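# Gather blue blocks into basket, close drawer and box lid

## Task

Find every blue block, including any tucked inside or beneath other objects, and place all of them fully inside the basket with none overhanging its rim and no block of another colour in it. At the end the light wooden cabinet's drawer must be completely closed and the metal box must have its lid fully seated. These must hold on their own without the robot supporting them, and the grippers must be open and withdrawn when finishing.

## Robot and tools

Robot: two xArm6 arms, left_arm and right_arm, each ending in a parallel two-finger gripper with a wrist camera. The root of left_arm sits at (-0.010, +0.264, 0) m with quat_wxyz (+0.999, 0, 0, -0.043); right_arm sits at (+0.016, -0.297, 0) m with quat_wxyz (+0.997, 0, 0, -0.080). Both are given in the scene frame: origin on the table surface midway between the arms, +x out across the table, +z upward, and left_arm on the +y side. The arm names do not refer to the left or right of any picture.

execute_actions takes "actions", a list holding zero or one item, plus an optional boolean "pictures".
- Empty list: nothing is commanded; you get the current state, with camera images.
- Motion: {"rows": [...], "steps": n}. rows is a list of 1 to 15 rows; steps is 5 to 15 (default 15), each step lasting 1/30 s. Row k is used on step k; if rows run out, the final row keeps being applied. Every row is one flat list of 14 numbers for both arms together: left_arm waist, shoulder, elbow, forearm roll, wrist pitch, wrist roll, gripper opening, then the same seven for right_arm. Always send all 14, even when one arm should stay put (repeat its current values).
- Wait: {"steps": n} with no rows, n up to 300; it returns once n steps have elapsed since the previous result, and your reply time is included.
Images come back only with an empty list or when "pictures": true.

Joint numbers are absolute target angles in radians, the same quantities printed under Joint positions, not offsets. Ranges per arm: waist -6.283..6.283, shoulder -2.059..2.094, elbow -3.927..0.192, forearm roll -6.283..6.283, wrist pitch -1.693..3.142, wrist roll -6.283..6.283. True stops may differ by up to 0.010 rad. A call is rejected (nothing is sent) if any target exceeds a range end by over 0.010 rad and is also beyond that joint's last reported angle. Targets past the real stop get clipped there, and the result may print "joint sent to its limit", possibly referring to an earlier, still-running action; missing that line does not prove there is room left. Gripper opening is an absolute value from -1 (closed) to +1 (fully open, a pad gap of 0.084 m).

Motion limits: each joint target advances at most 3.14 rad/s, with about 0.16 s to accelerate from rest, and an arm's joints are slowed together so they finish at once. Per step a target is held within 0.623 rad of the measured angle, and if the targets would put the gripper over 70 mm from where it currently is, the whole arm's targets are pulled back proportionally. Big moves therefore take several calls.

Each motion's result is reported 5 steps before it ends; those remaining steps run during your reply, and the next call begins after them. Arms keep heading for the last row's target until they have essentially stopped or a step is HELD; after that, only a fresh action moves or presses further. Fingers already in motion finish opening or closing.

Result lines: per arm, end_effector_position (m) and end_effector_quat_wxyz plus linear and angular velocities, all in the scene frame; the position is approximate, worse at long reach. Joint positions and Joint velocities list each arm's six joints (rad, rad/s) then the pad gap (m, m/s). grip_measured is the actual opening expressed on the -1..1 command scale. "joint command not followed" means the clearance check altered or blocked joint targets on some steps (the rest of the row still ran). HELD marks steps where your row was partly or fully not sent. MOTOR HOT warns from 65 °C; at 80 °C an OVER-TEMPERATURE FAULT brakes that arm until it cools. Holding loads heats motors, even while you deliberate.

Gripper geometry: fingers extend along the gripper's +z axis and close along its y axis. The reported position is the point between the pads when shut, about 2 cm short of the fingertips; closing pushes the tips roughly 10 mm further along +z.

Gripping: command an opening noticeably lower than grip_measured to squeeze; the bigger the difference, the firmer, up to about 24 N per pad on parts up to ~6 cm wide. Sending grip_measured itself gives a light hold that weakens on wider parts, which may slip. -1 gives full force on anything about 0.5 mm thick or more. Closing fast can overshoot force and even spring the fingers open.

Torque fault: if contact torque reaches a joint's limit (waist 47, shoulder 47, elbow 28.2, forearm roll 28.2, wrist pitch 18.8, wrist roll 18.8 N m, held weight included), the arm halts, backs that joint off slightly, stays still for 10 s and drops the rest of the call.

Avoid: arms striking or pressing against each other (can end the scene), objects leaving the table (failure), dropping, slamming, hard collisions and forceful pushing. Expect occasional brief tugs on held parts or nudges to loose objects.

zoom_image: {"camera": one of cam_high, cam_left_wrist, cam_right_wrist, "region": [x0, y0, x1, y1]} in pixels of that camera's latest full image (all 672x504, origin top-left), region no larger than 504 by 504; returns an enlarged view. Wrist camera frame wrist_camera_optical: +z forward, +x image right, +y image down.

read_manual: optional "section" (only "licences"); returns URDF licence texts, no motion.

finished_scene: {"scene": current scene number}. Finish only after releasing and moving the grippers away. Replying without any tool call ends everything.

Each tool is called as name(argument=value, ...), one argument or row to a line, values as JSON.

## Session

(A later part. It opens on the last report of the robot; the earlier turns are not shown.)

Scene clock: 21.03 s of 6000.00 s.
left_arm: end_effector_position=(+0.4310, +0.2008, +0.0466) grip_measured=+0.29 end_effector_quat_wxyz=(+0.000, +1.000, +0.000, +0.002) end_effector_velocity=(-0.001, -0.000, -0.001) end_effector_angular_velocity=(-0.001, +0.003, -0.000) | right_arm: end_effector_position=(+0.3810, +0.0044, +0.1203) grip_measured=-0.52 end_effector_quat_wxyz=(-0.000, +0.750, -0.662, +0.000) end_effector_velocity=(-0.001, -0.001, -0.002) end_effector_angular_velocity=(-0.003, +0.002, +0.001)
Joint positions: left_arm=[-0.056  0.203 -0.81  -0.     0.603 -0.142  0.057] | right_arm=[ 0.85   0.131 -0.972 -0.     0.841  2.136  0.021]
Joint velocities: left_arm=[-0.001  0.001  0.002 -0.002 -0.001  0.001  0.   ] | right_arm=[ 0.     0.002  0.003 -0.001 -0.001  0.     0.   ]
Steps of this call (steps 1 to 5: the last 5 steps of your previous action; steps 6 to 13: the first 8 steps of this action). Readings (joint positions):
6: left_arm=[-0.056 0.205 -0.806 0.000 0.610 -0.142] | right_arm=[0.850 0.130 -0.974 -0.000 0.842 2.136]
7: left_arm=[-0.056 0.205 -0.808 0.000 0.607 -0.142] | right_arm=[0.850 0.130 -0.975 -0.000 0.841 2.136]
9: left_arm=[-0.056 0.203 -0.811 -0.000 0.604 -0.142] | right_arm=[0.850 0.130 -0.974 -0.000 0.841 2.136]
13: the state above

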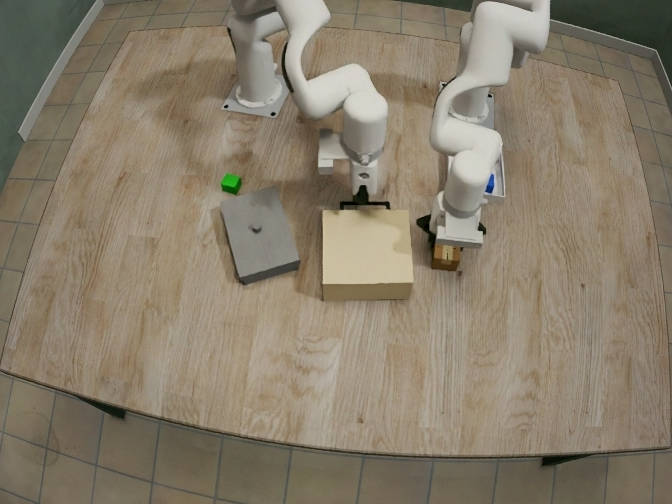

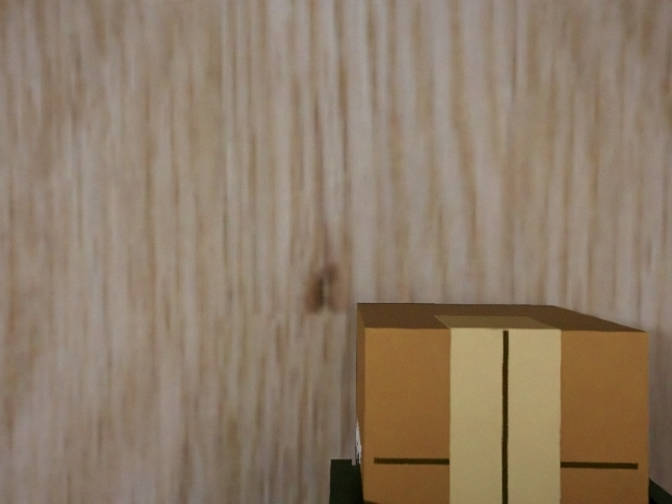

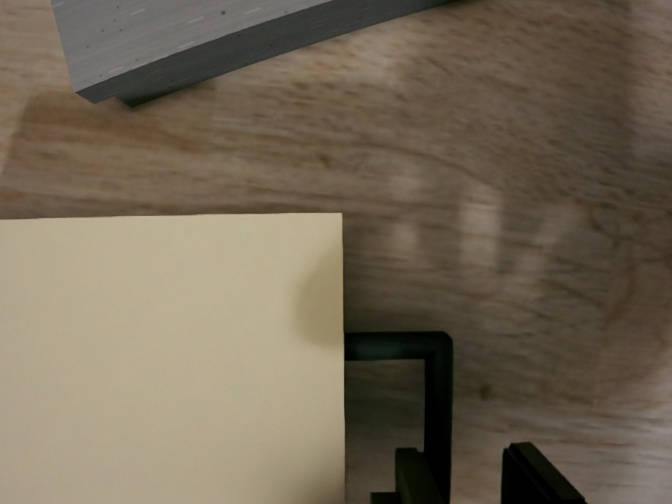

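execute_actions(
  actions=[
    {"rows":[[-0.0562,0.19,-0.811,0,0.621,-0.1422,-0.1,0.8496,0.142,-0.966,0,0.824,2.136,-0.5],[-0.0562,0.165,-0.817,0,0.652,-0.1422,-0.1,0.8496,0.153,-0.961,0,0.808,2.136,-0.5],[-0.0562,0.14,-0.823,0,0.683,-0.1422,-0.1,0.8496,0.164,-0.956,0,0.792,2.136,-0.5],[-0.0562,0.11,-0.832,0,0.722,-0.1422,-0.1,0.8496,0.175,-0.951,0,0.776,2.136,-0.5],[-0.0562,0.0807,-0.8412,0,0.7605,-0.1422,-0.1,0.8496,0.186,-0.946,0,0.76,2.136,-0.5],[-0.0562,0.058,-0.856,0,0.798,-0.1422,-0.1,0.8496,0.195,-0.943,0,0.748,2.136,-0.5],[-0.0562,0.058,-0.856,0,0.798,-0.1422,-0.1,0.8496,0.203,-0.94,0,0.737,2.136,-0.5],[-0.04,0.058,-0.856,0,0.798,-0.126,-0.1,0.8496,0.2105,-0.937,0,0.7265,2.136,-0.5],[-0.01,0.058,-0.856,0,0.798,-0.096,-0.1,0.8496,0.2105,-0.937,0,0.7265,2.136,-0.5],[0.025,0.058,-0.856,0,0.798,-0.06,-0.1,0.8496,0.2105,-0.937,0,0.7265,2.136,-0.5],[0.06,0.058,-0.856,0,0.798,-0.026,-0.1,0.8496,0.2105,-0.937,0,0.7265,2.136,-0.5],[0.095,0.058,-0.856,0,0.798,0.01,-0.1,0.8496,0.2105,-0.937,0,0.7265,2.136,-0.5],[0.13,0.058,-0.856,0,0.798,0.044,-0.1,0.8496,0.2105,-0.937,0,0.7265,2.136,-0.5],[0.165,0.058,-0.856,0,0.798,0.08,-0.1,0.8496,0.2105,-0.937,0,0.7265,2.136,-0.6],[0.2,0.058,-0.856,0,0.798,0.114,-0.1,0.8496,0.2105,-0.937,0,0.7265,2.136,-0.7]],"steps":15},
  ],
)

execute_actions(
  actions=[
    {"rows":[[0.235,0.058,-0.856,0,0.798,0.15,-0.1,0.8496,0.2105,-0.937,0,0.7265,2.136,-0.8],[0.27,0.058,-0.856,0,0.798,0.184,-0.1,0.8496,0.2105,-0.937,0,0.7265,2.136,-0.9],[0.3,0.07,-0.848,0,0.778,0.214,-0.1,0.8496,0.2105,-0.937,0,0.7265,2.136,-1],[0.32,0.09,-0.838,0,0.748,0.234,-0.1,0.8496,0.2105,-0.937,0,0.7265,2.136,-1],[0.33,0.11,-0.832,0,0.722,0.244,-0.1,0.8496,0.2105,-0.937,0,0.7265,2.136,-1],[0.33,0.13,-0.826,0,0.696,0.244,-0.1,0.8496,0.2105,-0.937,0,0.7265,2.136,-1],[0.33,0.15,-0.821,0,0.671,0.244,-0.1,0.8496,0.2105,-0.937,0,0.7265,2.136,-1],[0.33,0.165,-0.817,0,0.652,0.244,-0.1,0.8496,0.2105,-0.937,0,0.7265,2.136,-1],[0.33,0.178,-0.814,0,0.636,0.244,-0.1,0.8496,0.2105,-0.937,0,0.7265,2.136,-1],[0.33,0.188,-0.812,0,0.624,0.244,-0.1,0.8496,0.2105,-0.937,0,0.7265,2.136,-1],[0.33,0.195,-0.81,0,0.615,0.244,-0.1,0.8496,0.2105,-0.937,0,0.7265,2.136,-1],[0.33,0.199,-0.81,0,0.611,0.244,-0.1,0.8496,0.2105,-0.937,0,0.7265,2.136,-1]],"steps":15},
  ],
  pictures=true,
)

Scene clock: 22.20 s of 6000.00 s.
left_arm: end_effector_position=(+0.4337, +0.2050, +0.1112) grip_measured=+0.29 end_effector_quat_wxyz=(+0.001, +1.000, -0.001, +0.005) end_effector_velocity=(+0.060, +0.162, +0.143) end_effector_angular_velocity=(-0.014, -0.133, -0.040) | right_arm: end_effector_position=(+0.3798, +0.0034, +0.0805) grip_measured=-0.52 end_effector_quat_wxyz=(+0.002, +0.750, -0.662, -0.000) end_effector_velocity=(-0.011, -0.009, -0.094) end_effector_angular_velocity=(-0.025, +0.029, +0.000)
Joint positions: left_arm=[-0.046  0.064 -0.856 -0.     0.783 -0.129  0.057] | right_arm=[ 0.85   0.204 -0.938  0.     0.739  2.136  0.021]
Joint velocities: left_arm=[ 0.375 -0.238 -0.148 -0.     0.253  0.415 -0.   ] | right_arm=[-0.     0.175  0.077 -0.001 -0.213  0.    -0.   ]
Steps of this call (steps 1 to 5: the last 5 steps of your previous action; steps 6 to 15: the robot went on to your last target; steps 16 to 25: nothing new was sent; steps 26 to 35: the first 10 steps of this action). Readings (joint positions):
26: left_arm=[-0.056 0.205 -0.810 0.000 0.603 -0.142] | right_arm=[0.850 0.131 -0.972 -0.000 0.841 2.136]
27: left_arm=[-0.056 0.203 -0.810 0.000 0.606 -0.142] | right_arm=[0.850 0.133 -0.971 -0.000 0.837 2.136]
29: left_arm=[-0.056 0.185 -0.808 -0.000 0.637 -0.142] | right_arm=[0.850 0.145 -0.966 -0.000 0.816 2.136]
33: left_arm=[-0.056 0.095 -0.838 -0.000 0.749 -0.142] | right_arm=[0.850 0.187 -0.945 0.000 0.761 2.136]
35: the state above

Scene clock: 22.70 s of 6000.00 s.
left_arm: end_effector_position=(+0.4203, +0.3702, +0.0692) grip_measured=+0.29 end_effector_quat_wxyz=(+0.001, +1.000, +0.001, -0.002) end_effector_velocity=(-0.042, +0.002, -0.268) end_effector_angular_velocity=(-0.028, +0.112, -0.054) | right_arm: end_effector_position=(+0.3814, +0.0046, +0.0786) grip_measured=-0.82 end_effector_quat_wxyz=(-0.001, +0.750, -0.662, +0.000) end_effector_velocity=(-0.000, -0.001, -0.001) end_effector_angular_velocity=(-0.002, +0.001, +0.001)
Joint positions: left_arm=[ 0.328  0.147 -0.821  0.     0.678  0.239  0.057] | right_arm=[ 0.85   0.21  -0.938 -0.     0.726  2.136  0.008]
Joint velocities: left_arm=[ 0.027  0.561  0.19   0.001 -0.636  0.081  0.   ] | right_arm=[ 0.     0.001  0.001 -0.002 -0.     0.    -0.   ]
Steps of this call (steps 1 to 5: the last 5 steps of your previous action; steps 6 to 15: the first 10 steps of this action). Readings (joint positions):
6: left_arm=[0.122 0.060 -0.854 0.000 0.798 0.036] | right_arm=[0.850 0.210 -0.938 -0.000 0.727 2.136]
7: left_arm=[0.156 0.060 -0.854 0.000 0.798 0.070] | right_arm=[0.850 0.210 -0.938 -0.000 0.726 2.136]
9: left_arm=[0.225 0.060 -0.855 0.000 0.797 0.138] | right_arm=[0.850 0.210 -0.938 -0.000 0.726 2.136]
13: left_arm=[0.320 0.107 -0.836 -0.000 0.724 0.229] | right_arm=[0.850 0.210 -0.938 -0.000 0.726 2.136]
15: the state above

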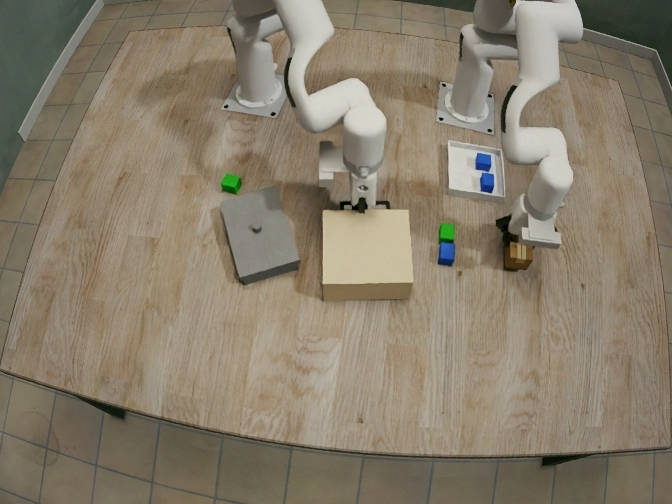

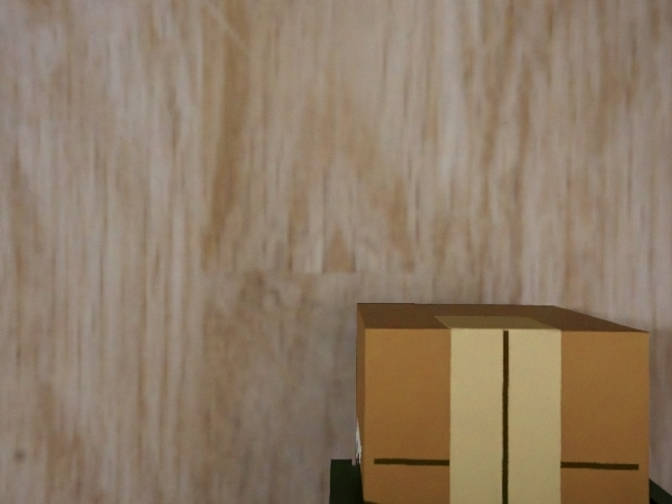

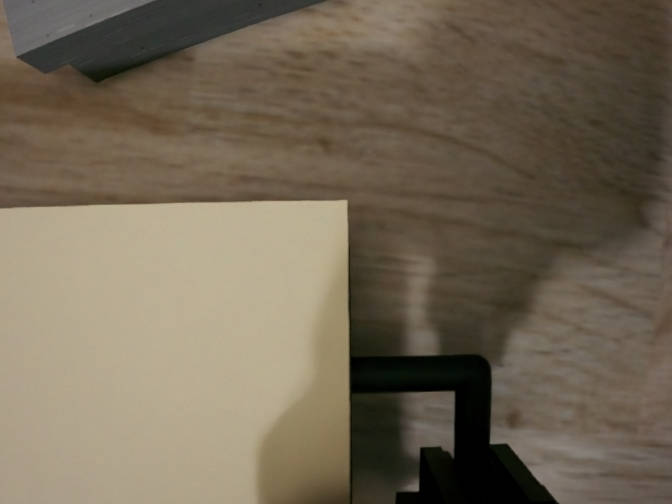

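execute_actions(
  actions=[
    {"rows":[[0.33,0.199,-0.81,0,0.611,0.244,0.3,0.852,0.205,-0.93,0,0.725,2.139,-1],[0.33,0.199,-0.81,0,0.611,0.244,0.6,0.856,0.198,-0.92,0,0.722,2.142,-1],[0.33,0.199,-0.81,0,0.611,0.244,0.6,0.861,0.186,-0.903,0,0.717,2.148,-1],[0.33,0.199,-0.81,0,0.611,0.244,0.6,0.867,0.174,-0.887,0,0.713,2.154,-1],[0.33,0.165,-0.817,0,0.652,0.244,0.6,0.873,0.162,-0.87,0,0.708,2.159,-1],[0.33,0.14,-0.823,0,0.683,0.244,0.6,0.8785,0.15,-0.854,0,0.704,2.165,-1],[0.33,0.11,-0.832,0,0.722,0.244,0.6,0.885,0.138,-0.838,0,0.70,2.171,-1],[0.33,0.08,-0.841,0,0.761,0.244,0.6,0.891,0.1255,-0.822,0,0.6965,2.177,-1],[0.33,0.058,-0.856,0,0.798,0.244,0.6,0.8975,0.113,-0.806,0,0.693,2.184,-1],[0.31,0.06,-0.87,0,0.81,0.224,0.6,0.904,0.101,-0.79,0,0.689,2.19,-1],[0.28,0.065,-0.88,0,0.815,0.194,0.6,0.9105,0.089,-0.7745,0,0.6855,2.197,-1],[0.25,0.07,-0.89,0,0.82,0.164,0.3,0.9175,0.077,-0.759,0,0.682,2.204,-1],[0.22,0.075,-0.9,0,0.825,0.134,0.2,0.9245,0.065,-0.744,0,0.679,2.211,-1],[0.19,0.08,-0.91,0,0.83,0.104,0.2,0.9315,0.053,-0.729,0,0.676,2.218,-1],[0.16,0.085,-0.92,0,0.835,0.074,0.2,0.9385,0.041,-0.714,0,0.673,2.225,-1]],"steps":15},
  ],
)

execute_actions(
  actions=[
    {"rows":[[0.12,0.09,-0.925,0,0.835,0.034,0.2,0.946,0.029,-0.699,0,0.67,2.232,-1],[0.08,0.095,-0.93,0,0.835,-0.006,0.2,0.9535,0.017,-0.6845,0,0.6675,2.24,-1],[0.04,0.1,-0.935,0,0.835,-0.046,0.2,0.961,0.005,-0.67,0,0.665,2.2475,-1],[0.0,0.107,-0.942,0,0.835,-0.086,0.2,0.9685,-0.007,-0.656,0,0.663,2.255,-1],[-0.03,0.111,-0.946,0,0.835,-0.116,0.2,0.976,-0.019,-0.6415,0,0.6605,2.263,-1],[-0.0492,0.113,-0.9489,0,0.8359,-0.1352,0.2,0.9841,-0.0311,-0.6274,0,0.6585,2.2705,-1]],"steps":15},
  ],
)

execute_actions(
  actions=[
    {"steps":5},
  ],
  pictures=true,
)

Scene clock: 25.03 s of 6000.00 s.
left_arm: end_effector_position=(+0.4204, +0.3713, +0.0830) grip_measured=+0.59 end_effector_quat_wxyz=(+0.001, +1.000, +0.000, -0.002) end_effector_velocity=(+0.048, +0.011, +0.393) end_effector_angular_velocity=(+0.034, -0.135, +0.000) | right_arm: end_effector_position=(+0.3503, +0.0002, +0.0779) grip_measured=-0.82 end_effector_quat_wxyz=(+0.000, +0.750, -0.662, -0.000) end_effector_velocity=(-0.149, -0.021, +0.000) end_effector_angular_velocity=(-0.004, +0.005, +0.002)
Joint positions: left_arm=[ 0.33   0.118 -0.83   0.     0.717  0.244  0.069] | right_arm=[ 0.886  0.136 -0.836  0.     0.7    2.172  0.008]
Joint velocities: left_arm=[-0.002 -0.788 -0.325  0.001  0.974 -0.003  0.   ] | right_arm=[ 0.186 -0.363  0.48   0.001 -0.111  0.184  0.   ]
Steps of this call (steps 1 to 5: the last 5 steps of your previous action; steps 6 to 30: the robot went on to your last target; steps 31 to 60: nothing new was sent; steps 61 to 70: the first 10 steps of this action). Readings (joint positions):
61: left_arm=[0.330 0.199 -0.810 -0.000 0.611 0.244] | right_arm=[0.850 0.210 -0.937 0.000 0.726 2.136]
62: left_arm=[0.330 0.199 -0.810 0.000 0.611 0.244] | right_arm=[0.850 0.209 -0.935 -0.000 0.726 2.137]
64: left_arm=[0.330 0.199 -0.810 0.000 0.611 0.244] | right_arm=[0.854 0.201 -0.923 -0.000 0.722 2.141]
68: left_arm=[0.330 0.167 -0.814 0.000 0.657 0.244] | right_arm=[0.874 0.160 -0.867 0.000 0.708 2.160]
70: the state above

Scene clock: 25.53 s of 6000.00 s.
left_arm: end_effector_position=(+0.4521, +0.2040, +0.1192) grip_measured=+0.19 end_effector_quat_wxyz=(-0.000, +1.000, -0.003, -0.001) end_effector_velocity=(-0.004, -0.096, +0.001) end_effector_angular_velocity=(+0.000, -0.003, +0.027) | right_arm: end_effector_position=(+0.2826, -0.0095, +0.0777) grip_measured=-0.81 end_effector_quat_wxyz=(+0.001, +0.750, -0.662, -0.000) end_effector_velocity=(-0.021, -0.002, +0.002) end_effector_angular_velocity=(+0.007, -0.007, -0.007)
Joint positions: left_arm=[-0.043  0.113 -0.946 -0.     0.836 -0.122  0.052] | right_arm=[ 0.982 -0.028 -0.63  -0.     0.66   2.268  0.008]
Joint velocities: left_arm=[-0.206  0.022 -0.031  0.     0.007 -0.233 -0.   ] | right_arm=[ 0.036 -0.061  0.067 -0.001 -0.016  0.044 -0.   ]
Steps of this call (steps 1 to 5: the last 5 steps of your previous action; steps 6 to 15: the first 10 steps of this action). Readings (joint positions):
6: left_arm=[0.224 0.074 -0.900 -0.000 0.821 0.138] | right_arm=[0.926 0.064 -0.742 0.000 0.679 2.212]
7: left_arm=[0.194 0.080 -0.907 -0.000 0.827 0.108] | right_arm=[0.933 0.052 -0.727 -0.000 0.676 2.219]
9: left_arm=[0.127 0.090 -0.921 0.000 0.832 0.041] | right_arm=[0.947 0.028 -0.697 -0.000 0.670 2.233]
13: left_arm=[-0.010 0.109 -0.942 -0.000 0.835 -0.092] | right_arm=[0.976 -0.019 -0.641 -0.000 0.661 2.262]
15: the state above

Scene clock: 25.70 s of 6000.00 s.
left_arm: end_effector_position=(+0.4525, +0.2021, +0.1198) grip_measured=+0.19 end_effector_quat_wxyz=(-0.000, +1.000, +0.001, -0.000) end_effector_velocity=(+0.002, +0.000, +0.002) end_effector_angular_velocity=(-0.002, -0.005, +0.012) | right_arm: end_effector_position=(+0.2820, -0.0095, +0.0779) grip_measured=-0.81 end_effector_quat_wxyz=(+0.000, +0.750, -0.662, +0.000) end_effector_velocity=(-0.001, -0.000, -0.000) end_effector_angular_velocity=(+0.000, +0.000, -0.002)
Joint positions: left_arm=[-0.047  0.113 -0.948  0.     0.836 -0.134  0.052] | right_arm=[ 0.984 -0.03  -0.628 -0.     0.659  2.27   0.008]
Joint velocities: left_arm=[ 0.001 -0.001 -0.005 -0.001  0.001 -0.011 -0.   ] | right_arm=[ 0.001 -0.001  0.003  0.001 -0.002  0.002 -0.   ]
Kept back: nothing.
Steps of this call (steps 1 to 5: the last 5 steps of your previous action). Readings (joint positions):
1: left_arm=[-0.047 0.113 -0.947 -0.000 0.836 -0.128] | right_arm=[0.983 -0.029 -0.629 -0.000 0.659 2.269]
2: left_arm=[-0.048 0.113 -0.948 -0.000 0.836 -0.131] | right_arm=[0.983 -0.030 -0.628 -0.000 0.659 2.270]
4: left_arm=[-0.047 0.113 -0.948 0.000 0.836 -0.134] | right_arm=[0.984 -0.030 -0.628 -0.000 0.659 2.270]
5: the state above

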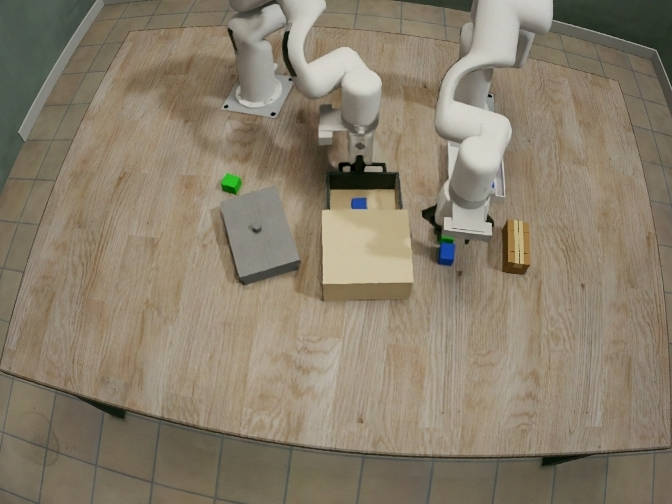

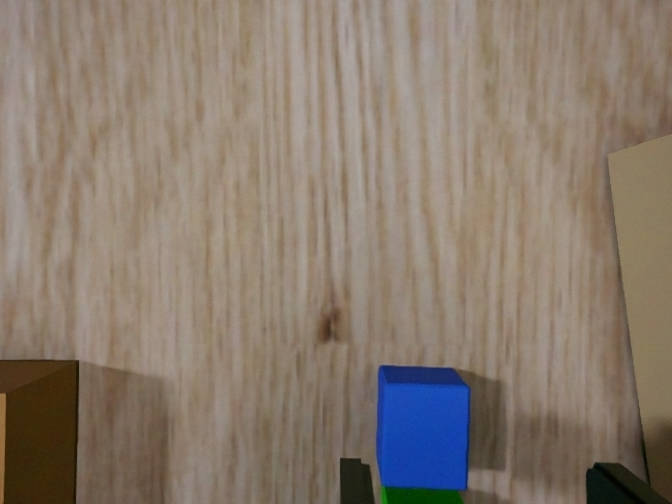

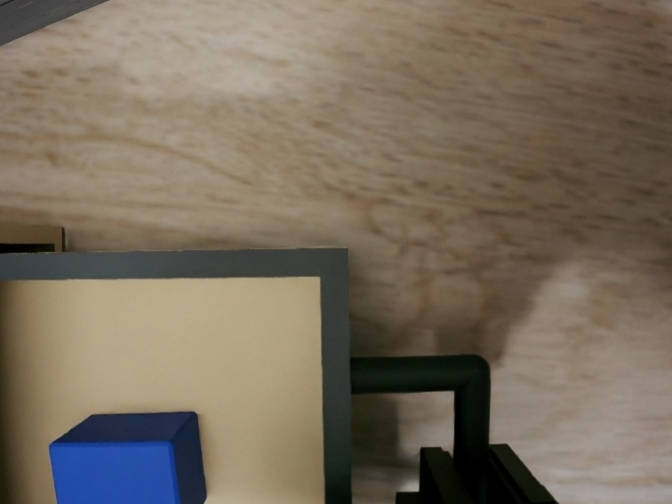

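execute_actions(
  actions=[
    {"rows":[[-0.047,0.135,-0.938,0,0.803,-0.12,0.15,0.988,-0.037,-0.6206,0,0.6576,2.275,-1],[-0.047,0.16,-0.927,0,0.767,-0.12,0.15,0.9926,-0.043,-0.614,0,0.657,2.279,-1],[-0.047,0.185,-0.917,0,0.732,-0.12,0.15,0.997,-0.049,-0.607,0,0.656,2.283,-1],[-0.047,0.2106,-0.9087,0,0.698,-0.12,0.15,1.001,-0.055,-0.6,0,0.655,2.2875,-1],[-0.047,0.235,-0.904,0,0.669,-0.12,0.15,1.0054,-0.061,-0.5934,0,0.6544,2.292,-1],[-0.047,0.26,-0.9,0,0.64,-0.12,0.15,1.0097,-0.067,-0.5866,0,0.6536,2.296,-1],[-0.047,0.28,-0.897,0,0.617,-0.12,0.15,1.014,-0.073,-0.58,0,0.653,2.3,-1],[-0.047,0.295,-0.896,0,0.601,-0.12,0.15,1.018,-0.079,-0.573,0,0.652,2.3045,-1],[-0.047,0.305,-0.895,0,0.59,-0.12,0.15,1.0224,-0.085,-0.566,0,0.651,2.309,-1],[-0.047,0.3105,-0.8943,0,0.5838,-0.12,0.15,1.0267,-0.0907,-0.5594,0,0.6501,2.313,-1]],"steps":14},
  ],
)

execute_actions(
  actions=[
    {"rows":[[-0.047,0.3105,-0.8943,0,0.5838,-0.12,0,1.0267,-0.0907,-0.5594,0,0.6501,2.313,-1],[-0.047,0.3105,-0.8943,0,0.5838,-0.12,-0.15,1.0267,-0.0907,-0.5594,0,0.6501,2.313,-1],[-0.047,0.3105,-0.8943,0,0.5838,-0.12,-0.25,1.0267,-0.0907,-0.5594,0,0.6501,2.313,-1],[-0.047,0.3105,-0.8943,0,0.5838,-0.12,-0.35,1.0267,-0.0907,-0.5594,0,0.6501,2.313,-1],[-0.047,0.3105,-0.8943,0,0.5838,-0.12,-0.5,1.0267,-0.0907,-0.5594,0,0.6501,2.313,-1],[-0.047,0.3105,-0.8943,0,0.5838,-0.12,-0.75,1.0267,-0.0907,-0.5594,0,0.6501,2.313,-1]],"steps":12},
  ],
  pictures=true,
)

Scene clock: 26.70 s of 6000.00 s.
left_arm: end_effector_position=(+0.4512, +0.2022, +0.0495) grip_measured=+0.14 end_effector_quat_wxyz=(-0.000, +1.000, -0.006, -0.003) end_effector_velocity=(-0.025, +0.002, -0.311) end_effector_angular_velocity=(+0.009, +0.068, -0.006) | right_arm: end_effector_position=(+0.2660, -0.0117, +0.0780) grip_measured=-0.82 end_effector_quat_wxyz=(+0.000, +0.750, -0.662, +0.000) end_effector_velocity=(-0.073, -0.011, +0.000) end_effector_angular_velocity=(+0.001, +0.000, -0.004)
Joint positions: left_arm=[-0.047  0.256 -0.9    0.     0.651 -0.12   0.05 ] | right_arm=[ 1.011 -0.069 -0.584 -0.     0.654  2.297  0.008]
Joint velocities: left_arm=[-0.002  0.687  0.137  0.    -0.755  0.004 -0.   ] | right_arm=[ 0.125 -0.179  0.202  0.001 -0.023  0.128 -0.   ]
Steps of this call (steps 1 to 21: the robot went on to your last target; steps 22 to 30: the first 9 steps of this action). Readings (joint positions):
22: left_arm=[-0.049 0.113 -0.949 -0.000 0.836 -0.135] | right_arm=[0.984 -0.031 -0.627 -0.000 0.659 2.271]
23: left_arm=[-0.049 0.115 -0.948 -0.000 0.831 -0.133] | right_arm=[0.985 -0.032 -0.626 -0.000 0.658 2.272]
25: left_arm=[-0.048 0.137 -0.940 -0.000 0.793 -0.125] | right_arm=[0.990 -0.040 -0.617 -0.000 0.657 2.277]
29: left_arm=[-0.047 0.231 -0.905 0.000 0.678 -0.120] | right_arm=[1.007 -0.063 -0.591 -0.000 0.654 2.293]
30: the state above

Scene clock: 27.10 s of 6000.00 s.
left_arm: end_effector_position=(+0.4540, +0.2019, +0.0284) grip_measured=-0.30 end_effector_quat_wxyz=(+0.000, +1.000, -0.006, +0.002) end_effector_velocity=(-0.000, +0.000, -0.001) end_effector_angular_velocity=(+0.000, -0.000, -0.000) | right_arm: end_effector_position=(+0.2571, -0.0129, +0.0779) grip_measured=-0.82 end_effector_quat_wxyz=(+0.000, +0.750, -0.662, +0.000) end_effector_velocity=(-0.000, -0.000, +0.000) end_effector_angular_velocity=(-0.000, -0.001, +0.001)
Joint positions: left_arm=[-0.047  0.309 -0.896 -0.     0.584 -0.12   0.031] | right_arm=[ 1.026 -0.09  -0.56  -0.     0.65   2.313  0.008]
Joint velocities: left_arm=[ 0.     0.001  0.002  0.    -0.003  0.     0.   ] | right_arm=[ 0.001 -0.001  0.001 -0.001 -0.     0.    -0.   ]
Steps of this call (steps 1 to 5: the last 5 steps of your previous action; steps 6 to 12: the first 7 steps of this action). Readings (joint positions):
6: left_arm=[-0.047 0.310 -0.894 0.000 0.586 -0.120] | right_arm=[1.026 -0.090 -0.560 -0.000 0.650 2.312]
7: left_arm=[-0.047 0.309 -0.895 -0.000 0.585 -0.120] | right_arm=[1.026 -0.090 -0.560 -0.000 0.650 2.313]
9: left_arm=[-0.047 0.309 -0.896 -0.000 0.584 -0.120] | right_arm=[1.026 -0.090 -0.560 -0.000 0.650 2.313]
12: the state above

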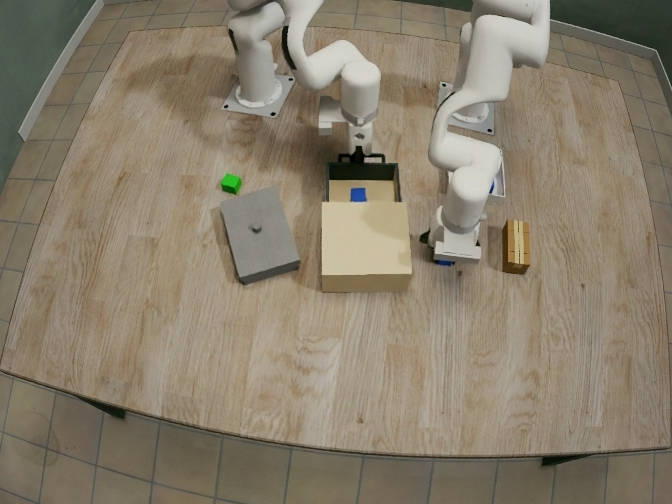

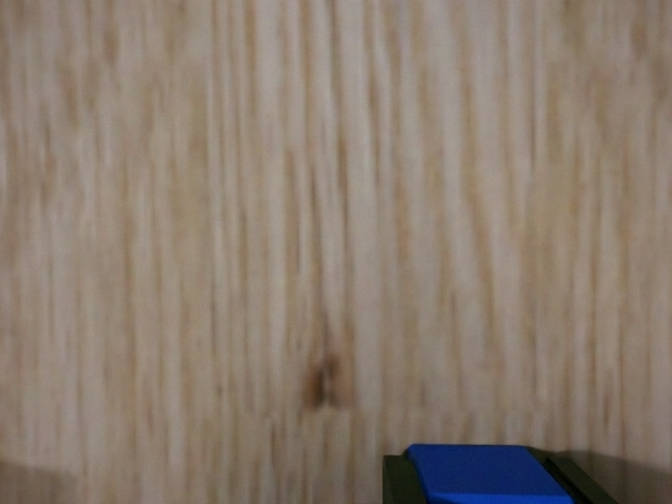

